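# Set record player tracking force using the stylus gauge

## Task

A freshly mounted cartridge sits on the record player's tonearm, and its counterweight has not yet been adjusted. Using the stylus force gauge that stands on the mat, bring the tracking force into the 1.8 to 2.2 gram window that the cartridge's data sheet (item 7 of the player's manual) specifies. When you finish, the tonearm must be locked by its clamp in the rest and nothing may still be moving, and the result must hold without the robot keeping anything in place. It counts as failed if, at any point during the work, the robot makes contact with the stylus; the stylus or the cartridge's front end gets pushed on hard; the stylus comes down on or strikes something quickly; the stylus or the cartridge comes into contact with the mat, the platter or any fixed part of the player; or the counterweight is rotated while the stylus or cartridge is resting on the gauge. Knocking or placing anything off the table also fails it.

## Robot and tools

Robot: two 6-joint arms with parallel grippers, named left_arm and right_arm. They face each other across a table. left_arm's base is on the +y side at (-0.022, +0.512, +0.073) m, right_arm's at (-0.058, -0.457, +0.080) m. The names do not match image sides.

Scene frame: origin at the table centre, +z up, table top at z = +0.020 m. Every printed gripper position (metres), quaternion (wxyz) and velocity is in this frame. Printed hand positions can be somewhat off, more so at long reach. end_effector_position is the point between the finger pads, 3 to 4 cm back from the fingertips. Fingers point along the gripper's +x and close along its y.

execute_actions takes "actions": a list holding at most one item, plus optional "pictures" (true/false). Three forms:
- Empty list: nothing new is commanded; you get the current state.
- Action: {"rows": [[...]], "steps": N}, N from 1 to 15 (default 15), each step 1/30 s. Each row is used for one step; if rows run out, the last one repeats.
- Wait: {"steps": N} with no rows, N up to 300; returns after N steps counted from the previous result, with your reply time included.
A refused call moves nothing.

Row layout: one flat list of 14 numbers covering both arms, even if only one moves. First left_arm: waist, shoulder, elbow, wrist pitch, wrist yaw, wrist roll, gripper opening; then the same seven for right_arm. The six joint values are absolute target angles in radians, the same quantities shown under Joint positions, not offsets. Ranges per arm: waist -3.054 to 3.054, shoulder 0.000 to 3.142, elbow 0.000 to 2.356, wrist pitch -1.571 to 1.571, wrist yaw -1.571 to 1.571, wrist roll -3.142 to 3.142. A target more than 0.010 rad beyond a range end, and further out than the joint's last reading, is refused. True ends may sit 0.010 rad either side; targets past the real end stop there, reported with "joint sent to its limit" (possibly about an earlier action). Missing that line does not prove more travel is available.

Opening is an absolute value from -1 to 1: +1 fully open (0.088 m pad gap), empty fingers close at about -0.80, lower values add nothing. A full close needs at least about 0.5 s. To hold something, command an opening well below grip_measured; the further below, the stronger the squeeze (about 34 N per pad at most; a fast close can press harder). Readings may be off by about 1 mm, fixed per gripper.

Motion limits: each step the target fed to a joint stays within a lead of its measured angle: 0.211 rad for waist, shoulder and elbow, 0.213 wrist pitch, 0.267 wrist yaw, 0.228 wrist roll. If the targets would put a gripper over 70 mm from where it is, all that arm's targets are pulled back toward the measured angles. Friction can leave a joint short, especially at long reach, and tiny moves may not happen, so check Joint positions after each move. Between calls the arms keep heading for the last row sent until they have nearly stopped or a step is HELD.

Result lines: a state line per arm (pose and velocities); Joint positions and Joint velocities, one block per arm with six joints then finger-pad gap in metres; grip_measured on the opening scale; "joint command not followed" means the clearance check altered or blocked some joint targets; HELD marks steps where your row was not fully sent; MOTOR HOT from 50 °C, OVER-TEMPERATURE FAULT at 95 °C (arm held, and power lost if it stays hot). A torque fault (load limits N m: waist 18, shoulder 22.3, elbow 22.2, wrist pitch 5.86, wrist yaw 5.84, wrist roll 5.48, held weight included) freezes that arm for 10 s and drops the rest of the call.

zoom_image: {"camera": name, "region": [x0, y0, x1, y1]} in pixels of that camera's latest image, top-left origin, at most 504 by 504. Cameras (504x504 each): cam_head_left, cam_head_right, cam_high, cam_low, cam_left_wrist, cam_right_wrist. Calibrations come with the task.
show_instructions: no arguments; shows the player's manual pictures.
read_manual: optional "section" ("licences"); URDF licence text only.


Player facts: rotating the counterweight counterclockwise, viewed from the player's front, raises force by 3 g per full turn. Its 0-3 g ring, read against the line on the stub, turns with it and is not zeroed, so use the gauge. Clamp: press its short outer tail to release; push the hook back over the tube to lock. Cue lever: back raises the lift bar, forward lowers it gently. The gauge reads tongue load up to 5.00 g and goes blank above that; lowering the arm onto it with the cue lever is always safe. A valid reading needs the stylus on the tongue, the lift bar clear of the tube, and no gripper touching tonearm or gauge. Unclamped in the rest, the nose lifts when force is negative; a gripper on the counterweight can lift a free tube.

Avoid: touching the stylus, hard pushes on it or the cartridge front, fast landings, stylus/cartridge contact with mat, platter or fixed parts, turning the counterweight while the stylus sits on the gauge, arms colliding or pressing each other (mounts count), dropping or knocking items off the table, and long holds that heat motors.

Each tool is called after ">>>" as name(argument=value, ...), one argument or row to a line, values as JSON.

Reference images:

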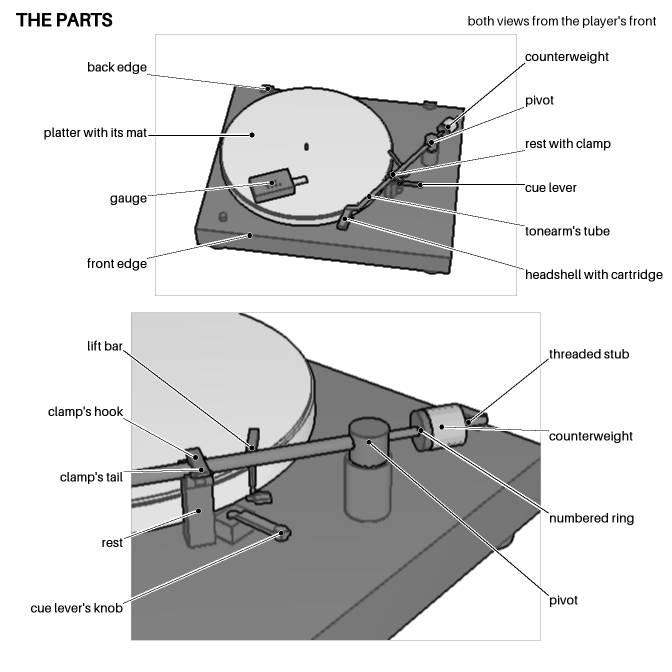

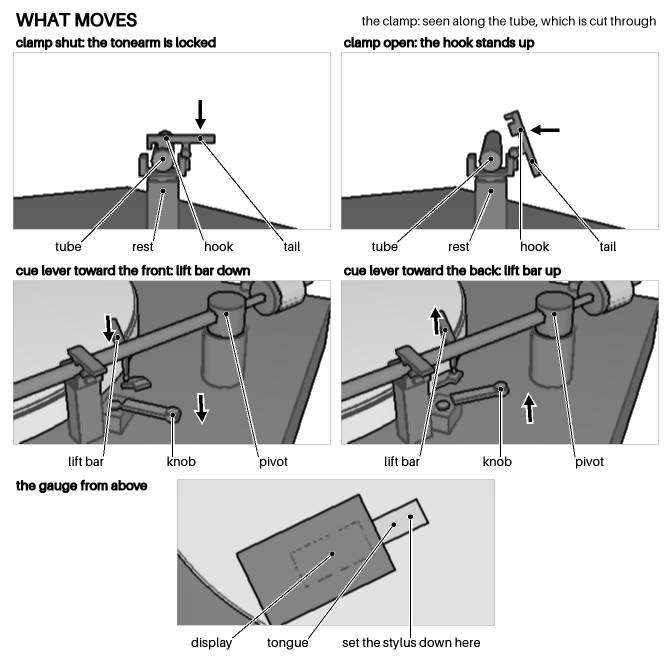

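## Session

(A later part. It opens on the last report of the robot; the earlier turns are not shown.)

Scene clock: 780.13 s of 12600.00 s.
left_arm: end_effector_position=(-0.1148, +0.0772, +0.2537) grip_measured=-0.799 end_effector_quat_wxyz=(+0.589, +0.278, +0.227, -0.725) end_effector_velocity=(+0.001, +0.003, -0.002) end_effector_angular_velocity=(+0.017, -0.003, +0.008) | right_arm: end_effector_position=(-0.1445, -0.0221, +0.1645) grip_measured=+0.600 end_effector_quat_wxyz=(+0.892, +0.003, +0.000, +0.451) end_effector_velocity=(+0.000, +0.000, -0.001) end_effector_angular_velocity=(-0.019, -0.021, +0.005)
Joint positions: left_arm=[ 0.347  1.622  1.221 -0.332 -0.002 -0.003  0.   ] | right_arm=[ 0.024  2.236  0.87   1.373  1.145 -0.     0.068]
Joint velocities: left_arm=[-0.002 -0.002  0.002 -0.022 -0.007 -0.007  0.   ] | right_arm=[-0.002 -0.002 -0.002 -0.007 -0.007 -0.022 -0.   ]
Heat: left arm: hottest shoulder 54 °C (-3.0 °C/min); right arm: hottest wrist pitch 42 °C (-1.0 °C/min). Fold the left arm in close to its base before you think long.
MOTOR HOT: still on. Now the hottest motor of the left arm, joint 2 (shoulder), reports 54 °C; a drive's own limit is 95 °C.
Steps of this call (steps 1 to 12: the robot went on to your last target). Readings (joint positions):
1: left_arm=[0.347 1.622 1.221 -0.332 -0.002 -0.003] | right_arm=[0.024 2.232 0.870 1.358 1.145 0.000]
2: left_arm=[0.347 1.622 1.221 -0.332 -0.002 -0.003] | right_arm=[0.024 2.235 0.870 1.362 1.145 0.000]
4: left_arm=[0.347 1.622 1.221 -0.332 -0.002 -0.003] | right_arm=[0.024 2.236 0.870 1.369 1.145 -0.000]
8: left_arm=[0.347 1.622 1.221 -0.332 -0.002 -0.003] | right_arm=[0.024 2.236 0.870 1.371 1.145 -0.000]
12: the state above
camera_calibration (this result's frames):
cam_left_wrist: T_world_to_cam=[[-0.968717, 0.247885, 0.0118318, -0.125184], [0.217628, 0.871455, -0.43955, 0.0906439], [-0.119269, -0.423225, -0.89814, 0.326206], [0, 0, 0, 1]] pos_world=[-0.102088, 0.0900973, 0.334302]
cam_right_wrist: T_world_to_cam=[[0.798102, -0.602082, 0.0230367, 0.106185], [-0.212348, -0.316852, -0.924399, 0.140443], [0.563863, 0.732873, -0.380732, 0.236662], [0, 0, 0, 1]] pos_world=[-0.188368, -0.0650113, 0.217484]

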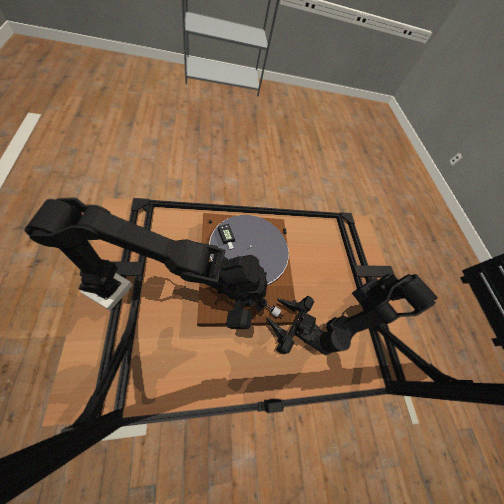

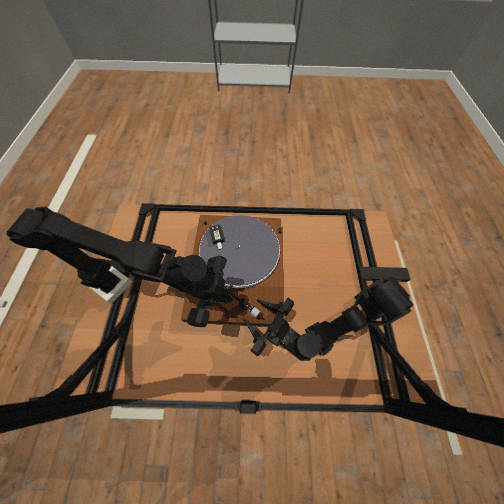

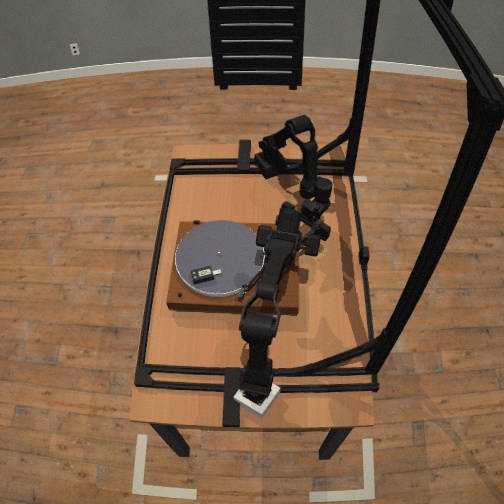

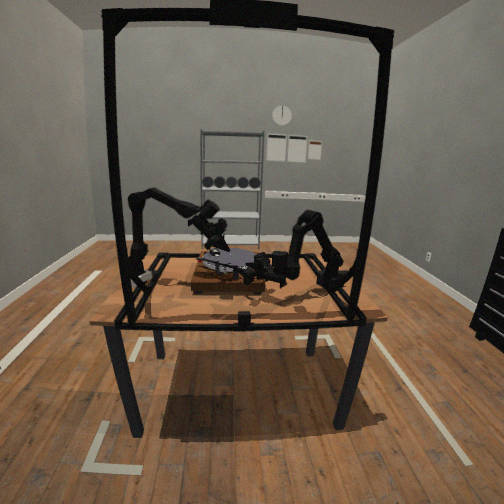

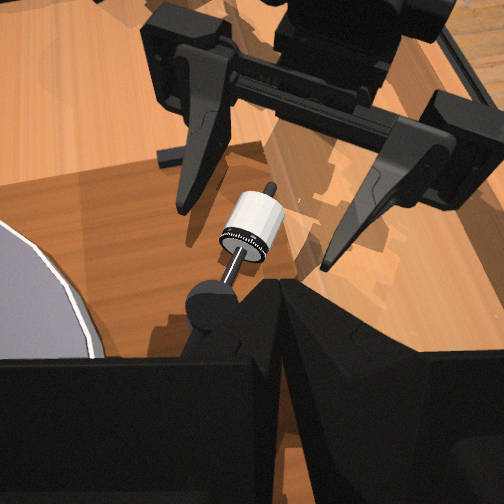

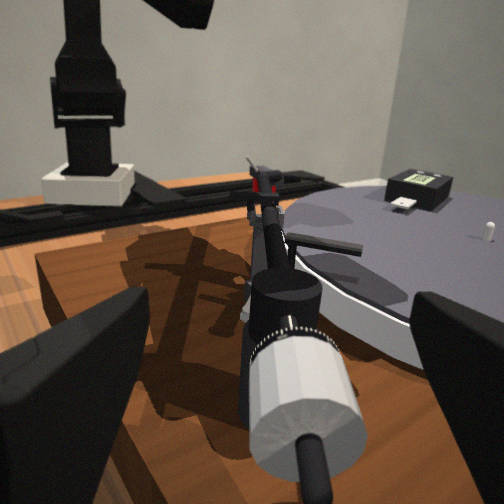

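>>> execute_actions(
  actions=[
    {"rows":[[0.35,1.63,1.21,-0.33,0,0,-0.9,0.02,2.255,0.86,1.385,1.147,0,0.6],[0.35,1.63,1.21,-0.33,0,0,-0.9,0.019,2.265,0.856,1.395,1.147,0,0.6],[0.35,1.63,1.21,-0.33,0,0,-0.9,0.019,2.275,0.853,1.405,1.147,0,0.6],[0.35,1.63,1.21,-0.33,0,0,-0.9,0.019,2.285,0.853,1.415,1.147,0,0.6],[0.35,1.63,1.21,-0.33,0,0,-0.9,0.019,2.295,0.853,1.427,1.147,0,0.6],[0.35,1.63,1.21,-0.33,0,0,-0.9,0.019,2.305,0.853,1.438,1.147,0,0.6],[0.35,1.63,1.21,-0.33,0,0,-0.9,0.019,2.315,0.853,1.449,1.147,0,0.6],[0.35,1.63,1.21,-0.33,0,0,-0.9,0.019,2.325,0.853,1.459,1.147,0,0.6],[0.35,1.63,1.21,-0.33,0,0,-0.9,0.019,2.335,0.853,1.468,1.147,0,0.6]]},
  ],
  pictures=false,
)

>>> execute_actions(
  actions=[
    {"steps":8},
  ],
)

Scene clock: 786.83 s of 12600.00 s.
left_arm: end_effector_position=(-0.1148, +0.0773, +0.2533) grip_measured=-0.799 end_effector_quat_wxyz=(+0.588, +0.278, +0.227, -0.725) end_effector_velocity=(+0.000, -0.000, +0.003) end_effector_angular_velocity=(-0.014, -0.007, +0.014) | right_arm: end_effector_position=(-0.1404, -0.0268, +0.1378) grip_measured=+0.600 end_effector_quat_wxyz=(+0.893, -0.003, -0.000, +0.450) end_effector_velocity=(+0.002, +0.001, +0.005) end_effector_angular_velocity=(+0.019, +0.000, +0.000)
Joint positions: left_arm=[ 0.347  1.623  1.22  -0.332 -0.002 -0.003  0.   ] | right_arm=[ 0.021  2.326  0.858  1.463  1.145 -0.     0.068]
Joint velocities: left_arm=[-0.007 -0.007 -0.002  0.007 -0.022 -0.007  0.   ] | right_arm=[-0.007 -0.002 -0.002  0.037 -0.007 -0.022 -0.   ]
Heat: left arm: hottest shoulder 53 °C (-4.0 °C/min); right arm: hottest wrist pitch 42 °C (-1.0 °C/min). Fold the left arm in close to its base before you think long.
MOTOR HOT: still on. Now the hottest motor of the left arm, joint 2 (shoulder), reports 53 °C; a drive's own limit is 95 °C.
Steps of this call (steps 1 to 30: the robot went on to your last target; steps 31 to 90: nothing new was sent; then 3.20 s passed at rest; steps 91 to 105: all 15 steps of this action). Readings (joint positions):
91: left_arm=[0.347 1.623 1.220 -0.332 -0.002 -0.003] | right_arm=[0.024 2.238 0.870 1.375 1.145 0.000]
92: left_arm=[0.347 1.623 1.220 -0.332 -0.002 -0.003] | right_arm=[0.024 2.241 0.870 1.381 1.145 0.000]
94: left_arm=[0.347 1.623 1.220 -0.332 -0.002 -0.003] | right_arm=[0.023 2.253 0.868 1.396 1.145 0.000]
98: left_arm=[0.347 1.623 1.220 -0.332 -0.002 -0.003] | right_arm=[0.022 2.292 0.862 1.432 1.145 0.000]
105: the state above

Scene clock: 787.10 s of 12600.00 s.
left_arm: end_effector_position=(-0.1146, +0.0772, +0.2533) grip_measured=-0.799 end_effector_quat_wxyz=(+0.588, +0.278, +0.227, -0.724) end_effector_velocity=(+0.003, +0.004, -0.008) end_effector_angular_velocity=(+0.029, -0.017, +0.003) | right_arm: end_effector_position=(-0.1403, -0.0269, +0.1379) grip_measured=+0.600 end_effector_quat_wxyz=(+0.893, -0.002, -0.000, +0.450) end_effector_velocity=(-0.001, +0.002, -0.001) end_effector_angular_velocity=(-0.028, -0.033, +0.020)
Joint positions: left_arm=[ 0.347  1.623  1.22  -0.332 -0.002 -0.003  0.   ] | right_arm=[ 0.021  2.327  0.857  1.466  1.145 -0.     0.068]
Joint velocities: left_arm=[ 0.002  0.002 -0.007 -0.022 -0.007  0.007  0.   ] | right_arm=[-0.002 -0.002 -0.002 -0.007 -0.022 -0.037 -0.   ]
Heat: left arm: hottest shoulder 53 °C (-4.0 °C/min); right arm: hottest wrist pitch 42 °C (-1.0 °C/min). Fold the left arm in close to its base before you think long.
MOTOR HOT: still on. Now the hottest motor of the left arm, joint 2 (shoulder), reports 53 °C; a drive's own limit is 95 °C.
Steps of this call (steps 1 to 8: the robot went on to your last target). Readings (joint positions):
1: left_arm=[0.347 1.623 1.220 -0.332 -0.002 -0.003] | right_arm=[0.021 2.326 0.858 1.464 1.145 -0.000]
2: left_arm=[0.347 1.623 1.220 -0.332 -0.002 -0.003] | right_arm=[0.021 2.326 0.857 1.465 1.145 -0.000]
4: left_arm=[0.347 1.623 1.220 -0.332 -0.002 -0.003] | right_arm=[0.021 2.326 0.857 1.465 1.145 -0.000]
8: the state above
camera_calibration (this result's frames):
cam_left_wrist: T_world_to_cam=[[-0.968742, 0.247775, 0.0121338, -0.125141], [0.217537, 0.871991, -0.43853, 0.0900196], [-0.119238, -0.422183, -0.898634, 0.32588], [0, 0, 0, 1]] pos_world=[-0.101955, 0.0900915, 0.333841]
cam_right_wrist: T_world_to_cam=[[0.79614, -0.604297, 0.0314154, 0.0991004], [-0.209205, -0.323593, -0.922779, 0.115283], [0.567798, 0.728089, -0.384047, 0.228617], [0, 0, 0, 1]] pos_world=[-0.184589, -0.069263, 0.191067]

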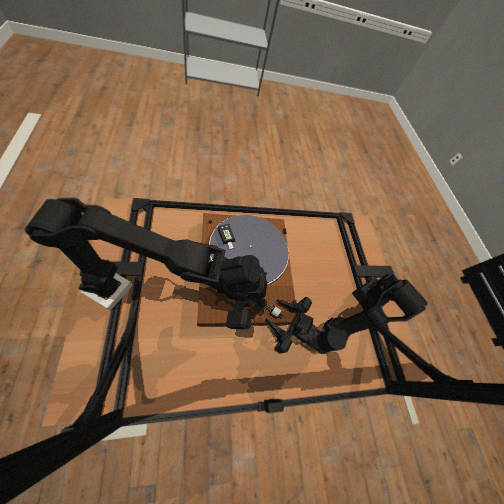

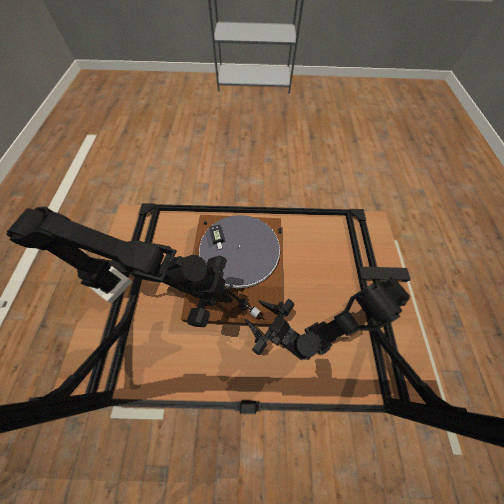

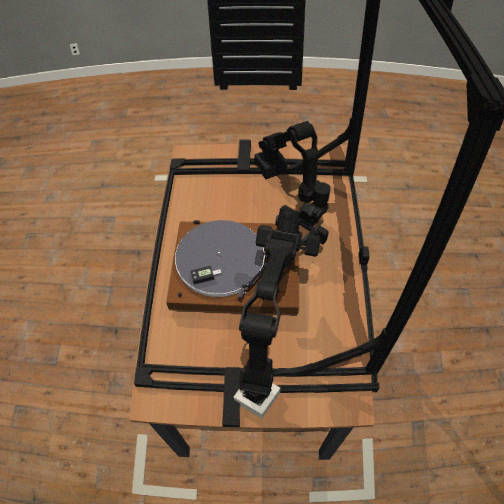

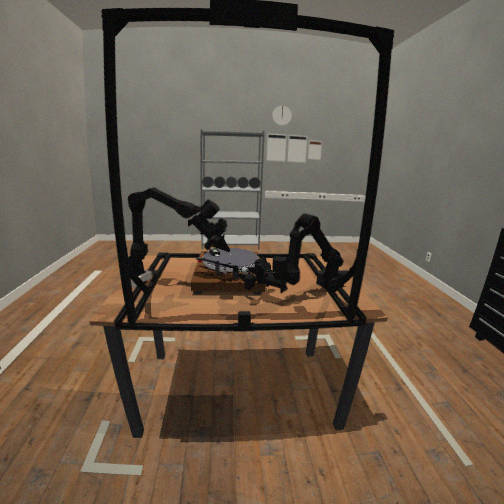

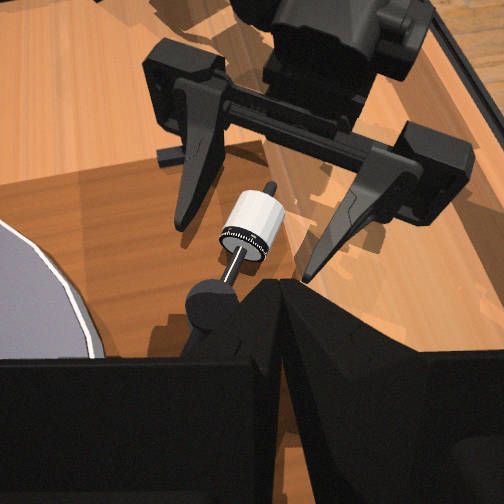

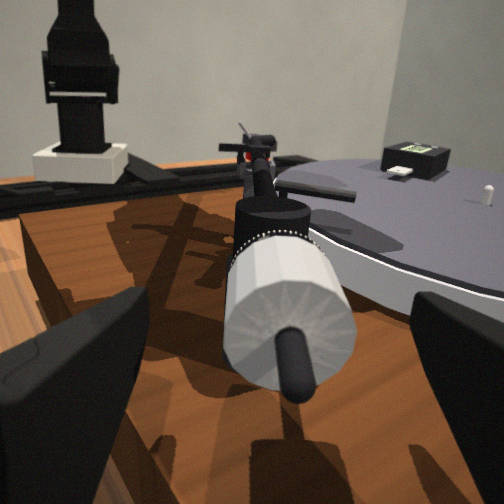

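>>> execute_actions(
  actions=[
    {"rows":[[0.35,1.63,1.21,-0.33,0,0,-0.9,0.02,2.33,0.855,1.468,1.147,0,0.4],[0.35,1.63,1.21,-0.33,0,0,-0.9,0.02,2.33,0.855,1.468,1.147,0,0.2],[0.35,1.63,1.21,-0.33,0,0,-0.9,0.02,2.33,0.855,1.468,1.147,0,0.1],[0.35,1.63,1.21,-0.33,0,0,-0.9,0.02,2.33,0.855,1.468,1.147,-0.07,0.1],[0.35,1.63,1.21,-0.33,0,0,-0.9,0.02,2.33,0.855,1.468,1.147,-0.14,0.1],[0.35,1.63,1.21,-0.33,0,0,-0.9,0.02,2.33,0.855,1.468,1.147,-0.21,0.1],[0.35,1.63,1.21,-0.33,0,0,-0.9,0.02,2.33,0.855,1.468,1.147,-0.28,0.1],[0.35,1.63,1.21,-0.33,0,0,-0.9,0.02,2.33,0.855,1.468,1.147,-0.35,0.1],[0.35,1.63,1.21,-0.33,0,0,-0.9,0.02,2.33,0.855,1.468,1.147,-0.42,0.1],[0.35,1.63,1.21,-0.33,0,0,-0.9,0.02,2.33,0.855,1.468,1.147,-0.49,0.1],[0.35,1.63,1.21,-0.33,0,0,-0.9,0.02,2.33,0.855,1.468,1.147,-0.56,0.1],[0.35,1.63,1.21,-0.33,0,0,-0.9,0.02,2.33,0.855,1.468,1.147,-0.63,0.1],[0.35,1.63,1.21,-0.33,0,0,-0.9,0.02,2.33,0.855,1.468,1.147,-0.70,0.1],[0.35,1.63,1.21,-0.33,0,0,-0.9,0.02,2.33,0.855,1.468,1.147,-0.77,0.1],[0.35,1.63,1.21,-0.33,0,0,-0.9,0.02,2.33,0.855,1.468,1.147,-0.85,0.1]]},
  ],
  pictures=false,
)

>>> execute_actions(
  actions=[
    {"steps":12},
  ],
)

Scene clock: 799.27 s of 12600.00 s.
left_arm: end_effector_position=(-0.1146, +0.0773, +0.2529) grip_measured=-0.799 end_effector_quat_wxyz=(+0.588, +0.279, +0.227, -0.724) end_effector_velocity=(+0.000, -0.000, +0.003) end_effector_angular_velocity=(-0.012, +0.003, +0.008) | right_arm: end_effector_position=(-0.1404, -0.0269, +0.1378) grip_measured=+0.103 end_effector_quat_wxyz=(+0.844, -0.291, -0.146, +0.426) end_effector_velocity=(+0.000, +0.000, -0.001) end_effector_angular_velocity=(-1.162, -1.564, +0.008)
Joint positions: left_arm=[ 0.347  1.623  1.22  -0.332 -0.002 -0.003  0.   ] | right_arm=[ 0.021  2.327  0.857  1.466  1.145 -0.661  0.044]
Joint velocities: left_arm=[-0.002 -0.007 -0.002  0.007 -0.007 -0.007  0.   ] | right_arm=[-0.002 -0.002 -0.002 -0.007 -0.007 -1.941 -0.002]
Heat: left arm: hottest shoulder 53 °C (-2.0 °C/min); right arm: hottest shoulder 42 °C (-1.0 °C/min). Fold the left arm in close to its base before you think long.
MOTOR HOT: still on. Now the hottest motor of the left arm, joint 2 (shoulder), reports 53 °C; a drive's own limit is 95 °C.
Steps of this call (steps 1 to 15: the robot went on to your last target; steps 16 to 90: nothing new was sent; then 8.67 s passed at rest; steps 91 to 105: all 15 steps of this action). Readings (joint positions):
91: left_arm=[0.347 1.623 1.220 -0.332 -0.002 -0.003] | right_arm=[0.021 2.327 0.857 1.466 1.145 -0.000]
92: left_arm=[0.347 1.623 1.220 -0.332 -0.002 -0.003] | right_arm=[0.021 2.327 0.857 1.466 1.145 -0.000]
94: left_arm=[0.347 1.623 1.220 -0.332 -0.002 -0.003] | right_arm=[0.021 2.327 0.857 1.466 1.145 -0.015]
98: left_arm=[0.347 1.623 1.220 -0.332 -0.002 -0.003] | right_arm=[0.021 2.327 0.857 1.466 1.145 -0.203]
105: the state above

Scene clock: 799.67 s of 12600.00 s.
left_arm: end_effector_position=(-0.1146, +0.0773, +0.2529) grip_measured=-0.799 end_effector_quat_wxyz=(+0.588, +0.279, +0.227, -0.724) end_effector_velocity=(-0.002, +0.002, -0.001) end_effector_angular_velocity=(+0.009, +0.009, -0.003) | right_arm: end_effector_position=(-0.1422, -0.0266, +0.1385) grip_measured=+0.100 end_effector_quat_wxyz=(+0.814, -0.363, -0.185, +0.414) end_effector_velocity=(+0.000, -0.001, -0.001) end_effector_angular_velocity=(-0.019, -0.021, -0.005)
Joint positions: left_arm=[ 0.347  1.623  1.22  -0.332 -0.002 -0.003  0.   ] | right_arm=[ 0.024  2.327  0.857  1.471  1.139 -0.84   0.044]
Joint velocities: left_arm=[-0.002 -0.002 -0.002 -0.007  0.007 -0.007  0.   ] | right_arm=[ 0.002 -0.002 -0.002 -0.007  0.007 -0.022 -0.   ]
Heat: left arm: hottest shoulder 53 °C (-2.0 °C/min); right arm: hottest shoulder 42 °C (-1.0 °C/min). Fold the left arm in close to its base before you think long.
MOTOR HOT: still on. Now the hottest motor of the left arm, joint 2 (shoulder), reports 53 °C; a drive's own limit is 95 °C.
Steps of this call (steps 1 to 12: the robot went on to your last target). Readings (joint positions):
1: left_arm=[0.347 1.623 1.220 -0.332 -0.002 -0.003] | right_arm=[0.021 2.327 0.857 1.466 1.145 -0.716]
2: left_arm=[0.347 1.623 1.220 -0.332 -0.002 -0.003] | right_arm=[0.021 2.327 0.857 1.467 1.145 -0.756]
4: left_arm=[0.347 1.623 1.220 -0.332 -0.002 -0.003] | right_arm=[0.022 2.327 0.857 1.468 1.141 -0.801]
8: left_arm=[0.347 1.623 1.220 -0.332 -0.002 -0.003] | right_arm=[0.024 2.327 0.857 1.470 1.139 -0.833]
12: the state above
camera_calibration (this result's frames):
cam_left_wrist: T_world_to_cam=[[-0.968683, 0.248015, 0.0118824, -0.125088], [0.217951, 0.872237, -0.437835, 0.0896946], [-0.118954, -0.421534, -0.898977, 0.325681], [0, 0, 0, 1]] pos_world=[-0.101978, 0.0900742, 0.333537]
cam_right_wrist: T_world_to_cam=[[0.516234, -0.390445, 0.76227, -0.034558], [0.341812, -0.722152, -0.601383, 0.13873], [0.785281, 0.571007, -0.23934, 0.236376], [0, 0, 0, 1]] pos_world=[-0.215201, -0.0482813, 0.166347]

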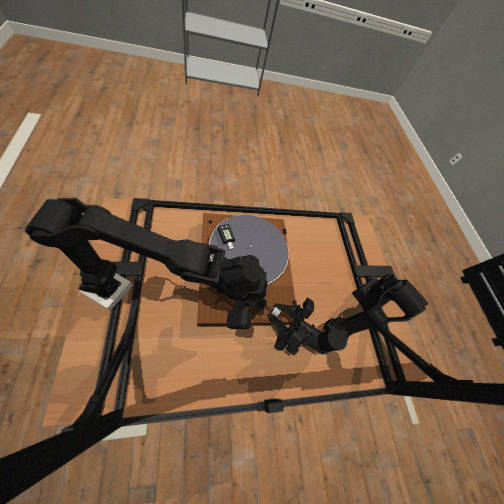

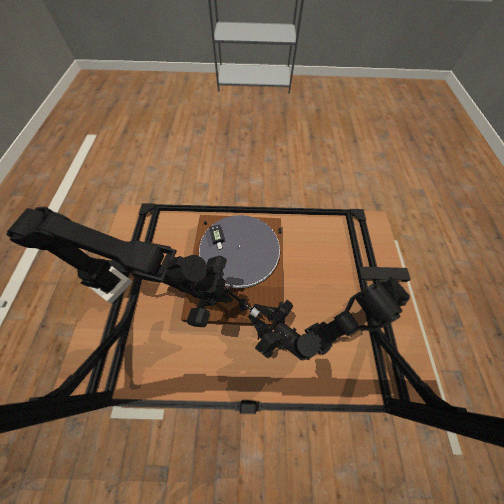

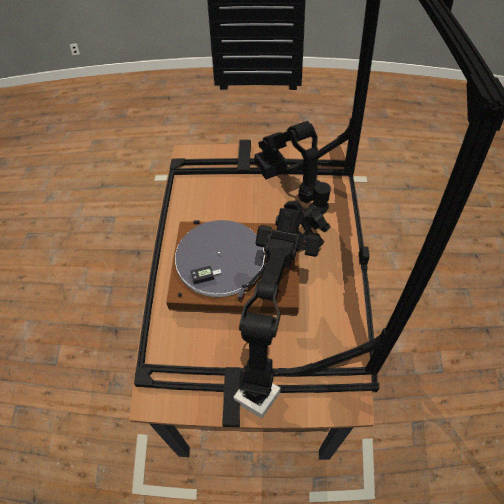

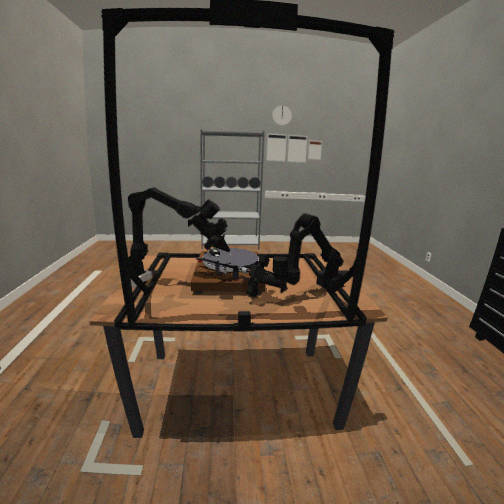

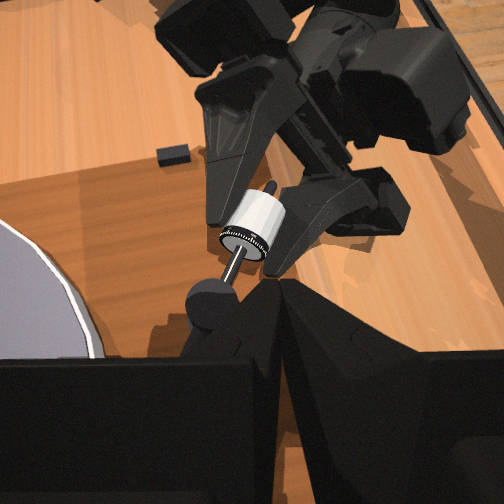

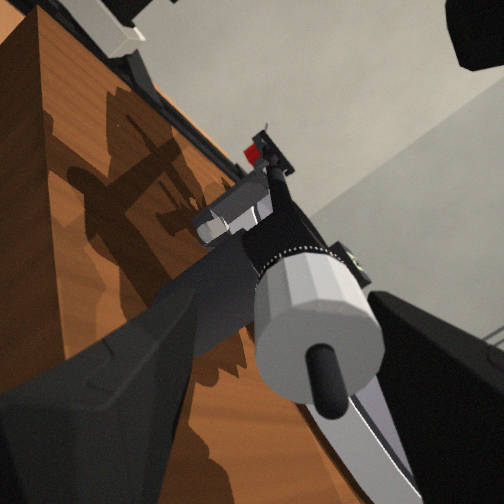

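>>> execute_actions(
  actions=[
    {"rows":[[0.35,1.63,1.21,-0.33,0,0,-0.9,0.02,2.315,0.853,1.464,1.147,-0.85,0.1],[0.35,1.63,1.21,-0.33,0,0,-0.9,0.02,2.31,0.852,1.46,1.147,-0.85,0.1],[0.35,1.63,1.21,-0.33,0,0,-0.9,0.02,2.305,0.851,1.456,1.147,-0.85,0.1],[0.35,1.63,1.21,-0.33,0,0,-0.9,0.02,2.30,0.85,1.452,1.147,-0.85,0.1],[0.35,1.63,1.21,-0.33,0,0,-0.9,0.02,2.295,0.849,1.449,1.147,-0.85,0.1],[0.35,1.63,1.21,-0.33,0,0,-0.9,0.02,2.292,0.848,1.447,1.147,-0.85,0.1]]},
  ],
)

>>> zoom_image(
  camera="cam_left_wrist",
  region=[195, 175, 305, 285],
)

Scene clock: 808.47 s of 12600.00 s.
left_arm: end_effector_position=(-0.1146, +0.0774, +0.2525) grip_measured=-0.799 end_effector_quat_wxyz=(+0.588, +0.279, +0.227, -0.724) end_effector_velocity=(+0.000, +0.002, -0.001) end_effector_angular_velocity=(+0.009, +0.010, +0.018) | right_arm: end_effector_position=(-0.1412, -0.0264, +0.1448) grip_measured=+0.100 end_effector_quat_wxyz=(+0.814, -0.365, -0.185, +0.412) end_effector_velocity=(+0.003, -0.000, -0.002) end_effector_angular_velocity=(-0.006, -0.000, +0.000)
Joint positions: left_arm=[ 0.347  1.623  1.219 -0.332 -0.002 -0.003  0.   ] | right_arm=[ 0.022  2.302  0.855  1.449  1.142 -0.845  0.044]
Joint velocities: left_arm=[-0.002 -0.002 -0.002 -0.007 -0.007 -0.022  0.   ] | right_arm=[-0.007 -0.002 -0.007 -0.007 -0.007  0.007 -0.   ]
Heat: left arm: hottest shoulder 53 °C (-2.0 °C/min); right arm: hottest shoulder 43 °C (+0.0 °C/min). Fold the left arm in close to its base before you think long.
MOTOR HOT: still on. Now the hottest motor of the left arm, joint 2 (shoulder), reports 53 °C; a drive's own limit is 95 °C.
Steps of this call (steps 1 to 30: the robot went on to your last target; steps 31 to 90: nothing new was sent; then 5.30 s passed at rest; steps 91 to 105: all 15 steps of this action). Readings (joint positions):
91: left_arm=[0.347 1.623 1.219 -0.332 -0.002 -0.003] | right_arm=[0.024 2.326 0.857 1.471 1.139 -0.843]
92: left_arm=[0.347 1.623 1.219 -0.332 -0.002 -0.003] | right_arm=[0.024 2.325 0.857 1.469 1.139 -0.844]
94: left_arm=[0.347 1.623 1.219 -0.332 -0.002 -0.003] | right_arm=[0.024 2.320 0.857 1.461 1.141 -0.845]
98: left_arm=[0.347 1.623 1.219 -0.332 -0.002 -0.003] | right_arm=[0.022 2.307 0.856 1.452 1.142 -0.845]
105: the state above
camera_calibration (this result's frames):
cam_left_wrist: T_world_to_cam=[[-0.968686, 0.248002, 0.0119294, -0.125098], [0.218055, 0.872727, -0.436807, 0.0890983], [-0.11874, -0.420528, -0.899476, 0.325376], [0, 0, 0, 1]] pos_world=[-0.101974, 0.0900956, 0.333079]
cam_right_wrist: T_world_to_cam=[[0.511241, -0.390756, 0.765469, -0.0409909], [0.340618, -0.725602, -0.597897, 0.141636], [0.789058, 0.566402, -0.237859, 0.237175], [0, 0, 0, 1]] pos_world=[-0.214432, -0.0475823, 0.172475]

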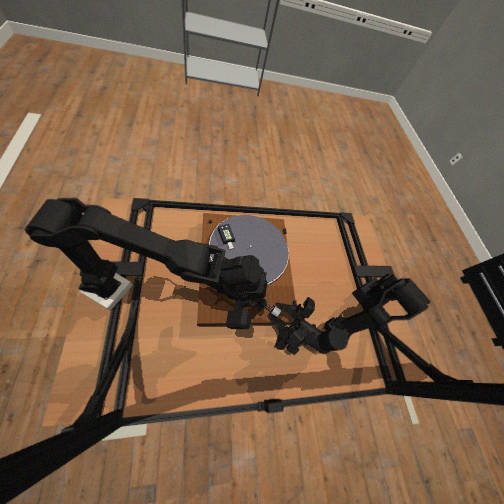

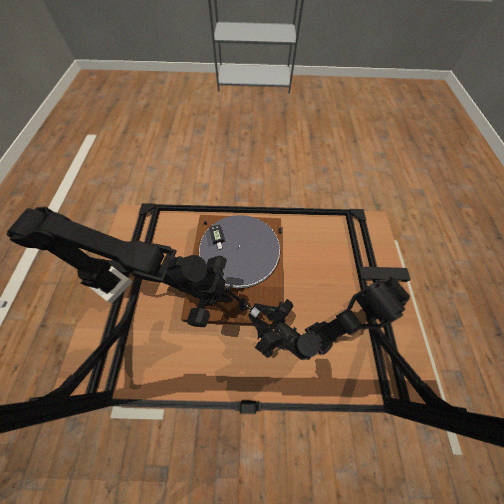

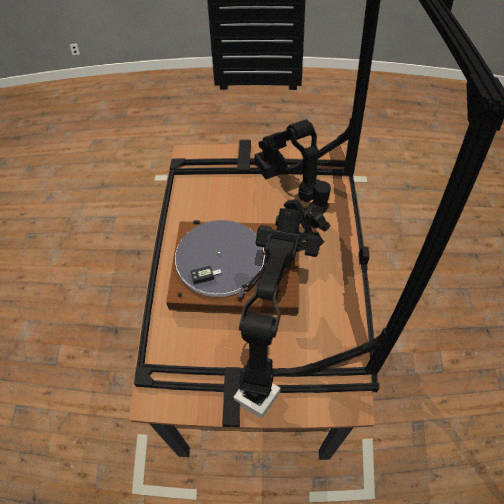

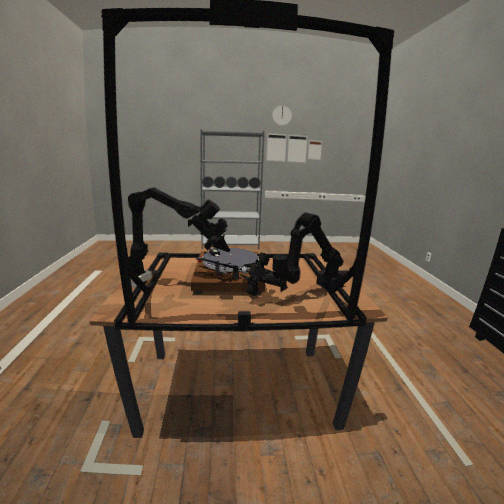

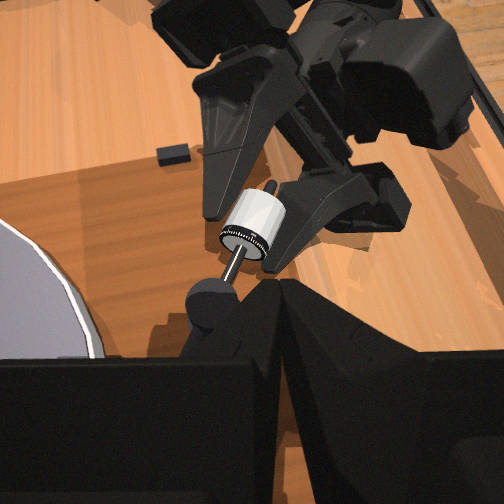

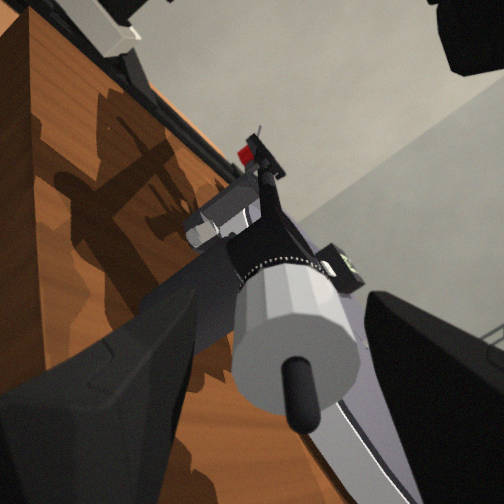

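Region (195, 175, 305, 285) of cam_left_wrist's 504x504 image, scaled by 4.582, with more detail than that image has.

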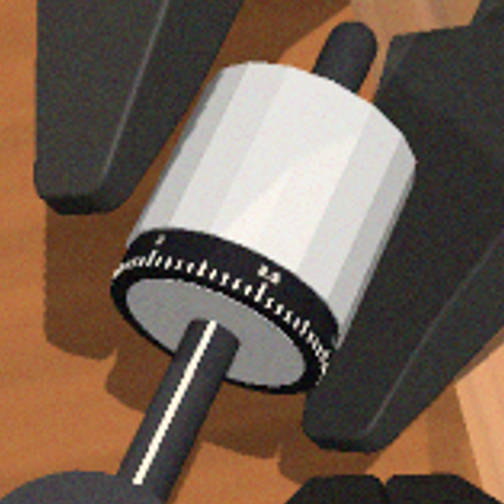

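>>> execute_actions(
  actions=[
    {"rows":[[0.35,1.63,1.21,-0.33,0,0,-0.9,0.02,2.292,0.848,1.447,1.147,-0.85,0.0],[0.35,1.63,1.21,-0.33,0,0,-0.9,0.02,2.292,0.848,1.447,1.147,-0.85,-0.1],[0.35,1.63,1.21,-0.33,0,0,-0.9,0.02,2.292,0.848,1.447,1.147,-0.85,-0.15],[0.35,1.63,1.21,-0.33,0,0,-0.9,0.02,2.292,0.848,1.447,1.147,-0.85,-0.2],[0.35,1.63,1.21,-0.33,0,0,-0.9,0.02,2.292,0.848,1.447,1.147,-0.85,-0.25],[0.35,1.63,1.21,-0.33,0,0,-0.9,0.02,2.292,0.848,1.447,1.147,-0.85,-0.3],[0.35,1.63,1.21,-0.33,0,0,-0.9,0.02,2.292,0.848,1.447,1.147,-0.85,-0.35]],"steps":15},
  ],
)

Scene clock: 822.17 s of 12600.00 s.
left_arm: end_effector_position=(-0.1146, +0.0774, +0.2522) grip_measured=-0.799 end_effector_quat_wxyz=(+0.588, +0.279, +0.228, -0.724) end_effector_velocity=(+0.002, +0.000, +0.001) end_effector_angular_velocity=(+0.000, -0.011, +0.003) | right_arm: end_effector_position=(-0.1408, -0.0267, +0.1453) grip_measured=-0.263 end_effector_quat_wxyz=(+0.815, -0.366, -0.185, +0.410) end_effector_velocity=(+0.000, +0.000, -0.001) end_effector_angular_velocity=(-0.011, -0.009, +0.005)
Joint positions: left_arm=[ 0.347  1.624  1.218 -0.332 -0.002 -0.003  0.   ] | right_arm=[ 0.022  2.301  0.854  1.448  1.145 -0.847  0.026]
Joint velocities: left_arm=[ 0.002 -0.002  0.002 -0.007 -0.007  0.007  0.   ] | right_arm=[-0.002 -0.002 -0.002 -0.007 -0.007 -0.007 -0.   ]
Heat: left arm: hottest shoulder 53 °C (-1.0 °C/min); right arm: hottest shoulder 44 °C (+1.0 °C/min). Fold the left arm in close to its base before you think long.
MOTOR HOT: still on. Now the hottest motor of the left arm, joint 2 (shoulder), reports 53 °C; a drive's own limit is 95 °C.
Steps of this call (steps 1 to 15: the robot went on to your last target; steps 16 to 90: nothing new was sent; then 10.20 s passed at rest; steps 91 to 105: all 15 steps of this action). Readings (joint positions):
91: left_arm=[0.347 1.624 1.218 -0.332 -0.002 -0.003] | right_arm=[0.022 2.302 0.854 1.449 1.142 -0.846]
92: left_arm=[0.347 1.624 1.218 -0.332 -0.002 -0.003] | right_arm=[0.022 2.302 0.854 1.449 1.142 -0.846]
94: left_arm=[0.347 1.624 1.218 -0.332 -0.002 -0.003] | right_arm=[0.022 2.302 0.854 1.449 1.142 -0.846]
98: left_arm=[0.347 1.624 1.218 -0.332 -0.002 -0.003] | right_arm=[0.022 2.301 0.854 1.449 1.145 -0.846]
105: the state above
camera_calibration (this result's frames):
cam_left_wrist: T_world_to_cam=[[-0.968688, 0.247993, 0.0119608, -0.125103], [0.218124, 0.873052, -0.436121, 0.0887304], [-0.118597, -0.419856, -0.899809, 0.325157], [0, 0, 0, 1]] pos_world=[-0.101977, 0.0900774, 0.332772]
cam_right_wrist: T_world_to_cam=[[0.509394, -0.392129, 0.765998, -0.0420378], [0.33891, -0.726784, -0.597432, 0.14123], [0.790985, 0.563933, -0.237322, 0.237281], [0, 0, 0, 1]] pos_world=[-0.214136, -0.0476511, 0.172888]

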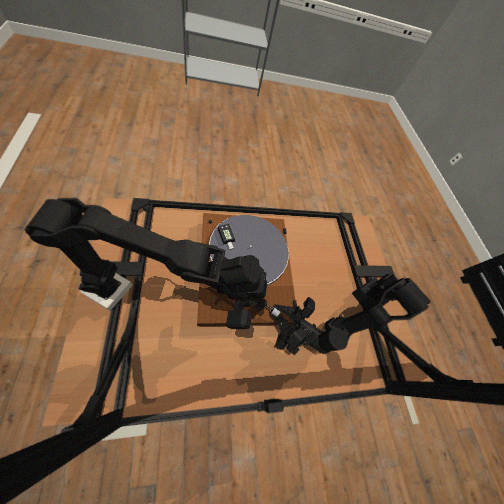

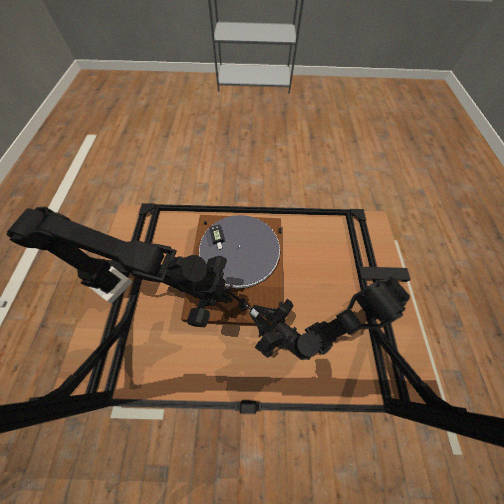

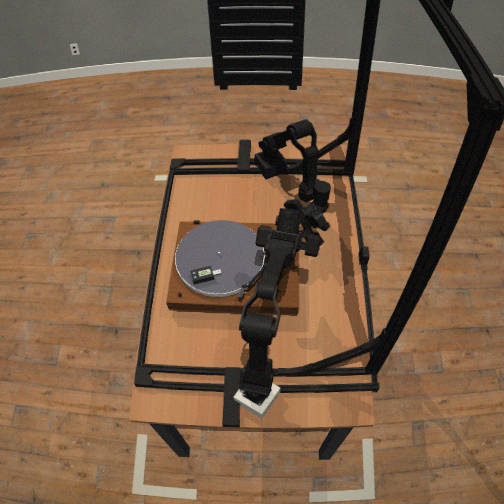

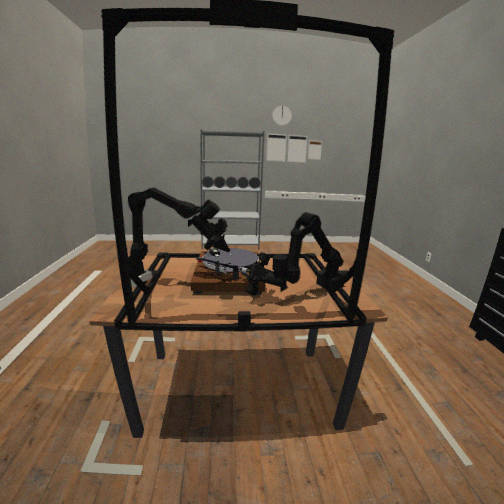

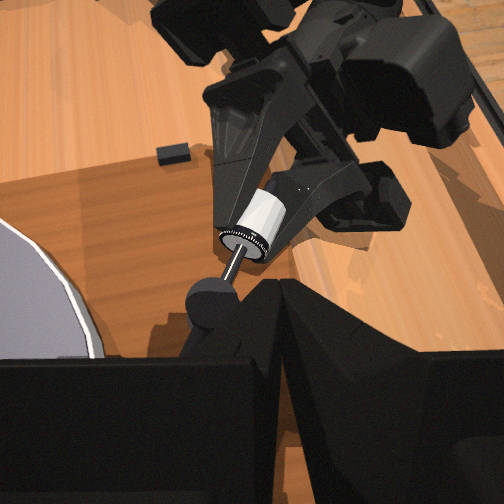

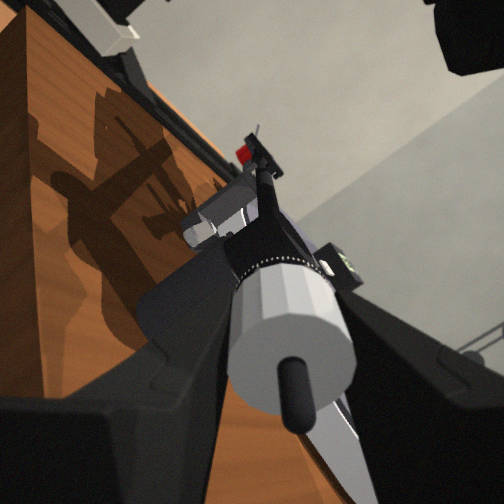

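>>> execute_actions(
  actions=[
    {"rows":[[0.35,1.63,1.21,-0.33,0,0,-0.9,0.02,2.292,0.848,1.447,1.147,-0.82,-0.4],[0.35,1.63,1.21,-0.33,0,0,-0.9,0.02,2.292,0.848,1.447,1.147,-0.79,-0.4],[0.35,1.63,1.21,-0.33,0,0,-0.9,0.02,2.292,0.848,1.447,1.147,-0.76,-0.4],[0.35,1.63,1.21,-0.33,0,0,-0.9,0.02,2.292,0.848,1.447,1.147,-0.73,-0.4],[0.35,1.63,1.21,-0.33,0,0,-0.9,0.02,2.292,0.848,1.447,1.147,-0.70,-0.4],[0.35,1.63,1.21,-0.33,0,0,-0.9,0.02,2.292,0.848,1.447,1.147,-0.67,-0.4],[0.35,1.63,1.21,-0.33,0,0,-0.9,0.02,2.292,0.848,1.447,1.147,-0.64,-0.4],[0.35,1.63,1.21,-0.33,0,0,-0.9,0.02,2.292,0.848,1.447,1.147,-0.61,-0.4],[0.35,1.63,1.21,-0.33,0,0,-0.9,0.02,2.292,0.848,1.447,1.147,-0.58,-0.4],[0.35,1.63,1.21,-0.33,0,0,-0.9,0.02,2.292,0.848,1.447,1.147,-0.55,-0.4],[0.35,1.63,1.21,-0.33,0,0,-0.9,0.02,2.292,0.848,1.447,1.147,-0.52,-0.4],[0.35,1.63,1.21,-0.33,0,0,-0.9,0.02,2.292,0.848,1.447,1.147,-0.49,-0.4],[0.35,1.63,1.21,-0.33,0,0,-0.9,0.02,2.292,0.848,1.447,1.147,-0.46,-0.4],[0.35,1.63,1.21,-0.33,0,0,-0.9,0.02,2.292,0.848,1.447,1.147,-0.44,-0.4],[0.35,1.63,1.21,-0.33,0,0,-0.9,0.02,2.292,0.848,1.447,1.147,-0.43,-0.4]],"steps":15},
  ],
  pictures=false,
)

>>> execute_actions(
  actions=[
    {"steps":15},
  ],
)

>>> zoom_image(
  camera="cam_left_wrist",
  region=[195,175,305,285],
)

Scene clock: 829.17 s of 12600.00 s.
left_arm: end_effector_position=(-0.1144, +0.0774, +0.2519) grip_measured=-0.799 end_effector_quat_wxyz=(+0.588, +0.280, +0.228, -0.724) end_effector_velocity=(+0.000, +0.002, -0.001) end_effector_angular_velocity=(+0.007, -0.001, +0.008) | right_arm: end_effector_position=(-0.1407, -0.0263, +0.1451) grip_measured=-0.263 end_effector_quat_wxyz=(+0.866, -0.215, -0.109, +0.438) end_effector_velocity=(-0.001, +0.002, -0.001) end_effector_angular_velocity=(+0.380, +0.521, +0.020)
Joint positions: left_arm=[ 0.347  1.624  1.218 -0.332 -0.002 -0.003  0.   ] | right_arm=[ 0.021  2.3    0.854  1.447  1.142 -0.487  0.026]
Joint velocities: left_arm=[-0.002 -0.002 -0.002 -0.007 -0.007 -0.007  0.   ] | right_arm=[-0.002 -0.002 -0.002 -0.007 -0.022  0.652 -0.   ]
Heat: left arm: hottest shoulder 53 °C (-1.0 °C/min); right arm: hottest shoulder 45 °C (+3.0 °C/min). Fold the left arm in close to its base before you think long.
MOTOR HOT: still on. Now the hottest motor of the left arm, joint 2 (shoulder), reports 53 °C; a drive's own limit is 95 °C.
Steps of this call (steps 1 to 15: the robot went on to your last target; steps 16 to 90: nothing new was sent; then 3.50 s passed at rest; steps 91 to 105: all 15 steps of this action). Readings (joint positions):
91: left_arm=[0.347 1.624 1.218 -0.332 -0.002 -0.003] | right_arm=[0.022 2.301 0.854 1.448 1.145 -0.845]
92: left_arm=[0.347 1.624 1.218 -0.332 -0.002 -0.003] | right_arm=[0.022 2.301 0.854 1.448 1.145 -0.833]
94: left_arm=[0.347 1.624 1.218 -0.332 -0.002 -0.003] | right_arm=[0.022 2.301 0.854 1.448 1.145 -0.791]
98: left_arm=[0.347 1.624 1.218 -0.332 -0.002 -0.003] | right_arm=[0.021 2.301 0.854 1.447 1.144 -0.684]
105: the state above

Scene clock: 829.67 s of 12600.00 s.
left_arm: end_effector_position=(-0.1144, +0.0774, +0.2519) grip_measured=-0.799 end_effector_quat_wxyz=(+0.588, +0.280, +0.228, -0.724) end_effector_velocity=(+0.000, +0.002, -0.001) end_effector_angular_velocity=(+0.009, +0.010, +0.018) | right_arm: end_effector_position=(-0.1406, -0.0262, +0.1451) grip_measured=-0.263 end_effector_quat_wxyz=(+0.871, -0.193, -0.098, +0.441) end_effector_velocity=(+0.000, +0.000, -0.002) end_effector_angular_velocity=(-0.015, -0.012, +0.005)
Joint positions: left_arm=[ 0.347  1.624  1.218 -0.332 -0.002 -0.003  0.   ] | right_arm=[ 0.02   2.3    0.854  1.446  1.141 -0.436  0.026]
Joint velocities: left_arm=[-0.002 -0.002 -0.002 -0.007 -0.007 -0.022  0.   ] | right_arm=[-0.002  0.002 -0.002 -0.007 -0.007 -0.007 -0.   ]
Heat: left arm: hottest shoulder 53 °C (-1.0 °C/min); right arm: hottest shoulder 45 °C (+3.0 °C/min). Fold the left arm in close to its base before you think long.
MOTOR HOT: still on. Now the hottest motor of the left arm, joint 2 (shoulder), reports 53 °C; a drive's own limit is 95 °C.
Steps of this call (steps 1 to 15: the robot went on to your last target). Readings (joint positions):
1: left_arm=[0.347 1.624 1.218 -0.332 -0.002 -0.003] | right_arm=[0.021 2.300 0.854 1.447 1.141 -0.471]
2: left_arm=[0.347 1.624 1.218 -0.332 -0.002 -0.003] | right_arm=[0.021 2.300 0.854 1.446 1.141 -0.460]
4: left_arm=[0.347 1.624 1.218 -0.332 -0.002 -0.003] | right_arm=[0.020 2.300 0.854 1.446 1.141 -0.448]
8: left_arm=[0.347 1.624 1.218 -0.332 -0.002 -0.003] | right_arm=[0.020 2.300 0.854 1.446 1.141 -0.438]
15: the state above
camera_calibration (this result's frames):
cam_left_wrist: T_world_to_cam=[[-0.968723, 0.247868, 0.0116945, -0.124858], [0.21817, 0.873217, -0.435768, 0.0885282], [-0.118225, -0.419587, -0.899983, 0.324991], [0, 0, 0, 1]] pos_world=[-0.101845, 0.0900058, 0.332524]
cam_right_wrist: T_world_to_cam=[[0.713455, -0.539246, 0.447431, 0.0292762], [0.102592, -0.551277, -0.827991, 0.146162], [0.693149, 0.636638, -0.337989, 0.239586], [0, 0, 0, 1]] pos_world=[-0.201951, -0.0561667, 0.188899]

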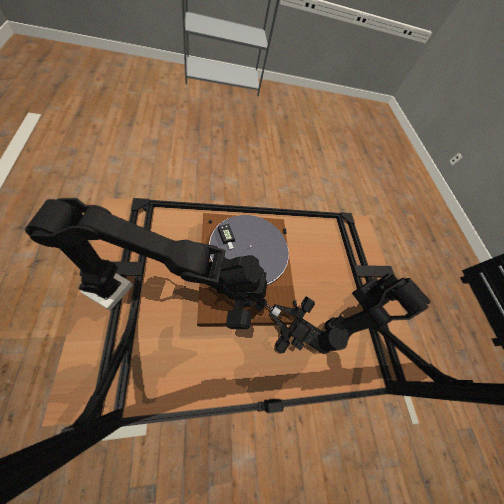

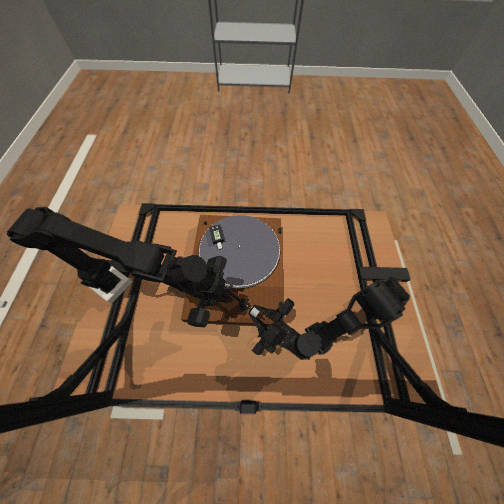

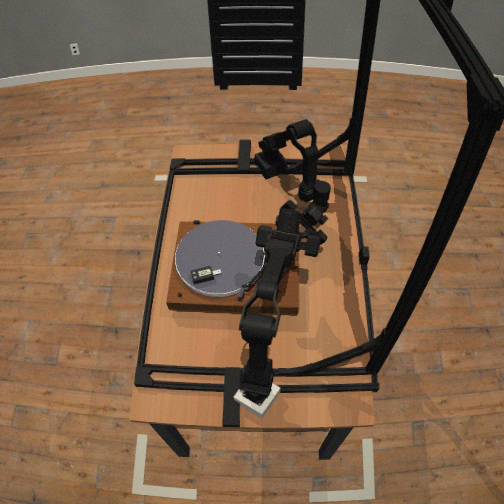

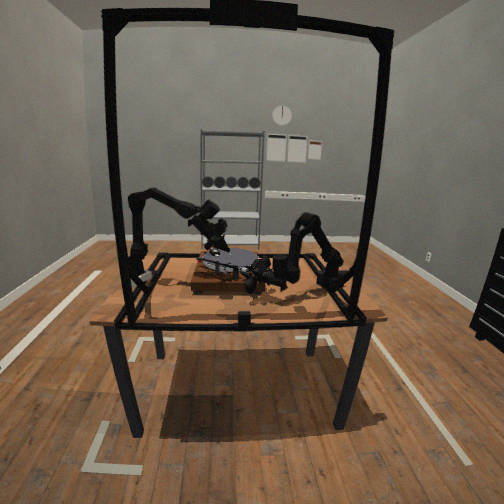

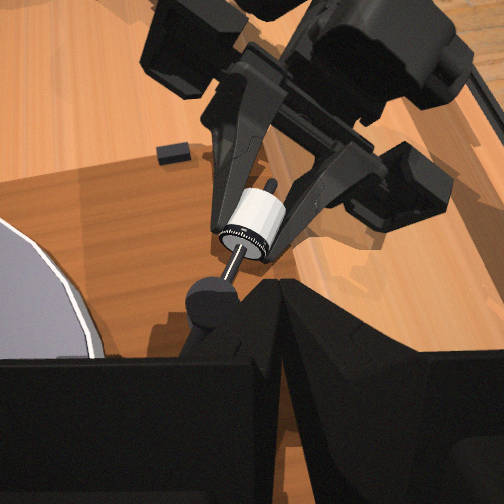

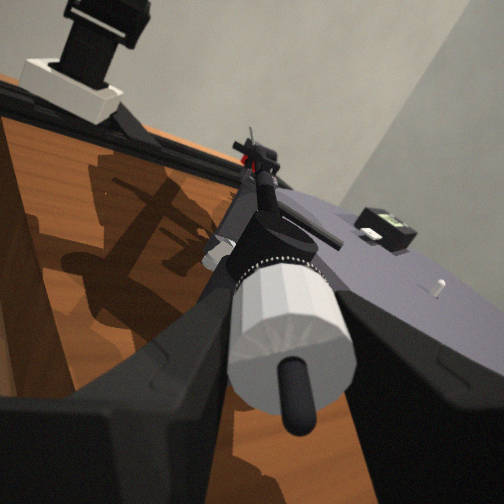

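Region (195, 175, 305, 285) of cam_left_wrist's 504x504 image, scaled by 4.582, with more detail than that image has.

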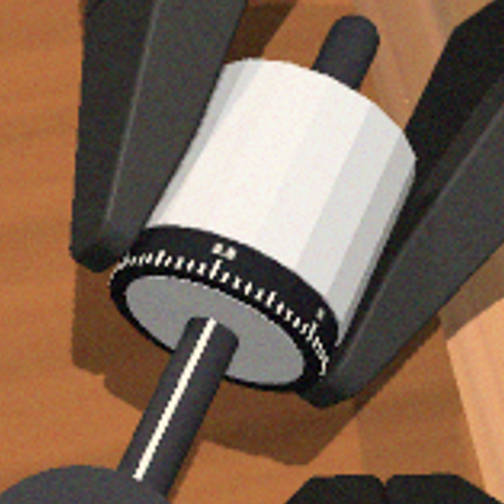

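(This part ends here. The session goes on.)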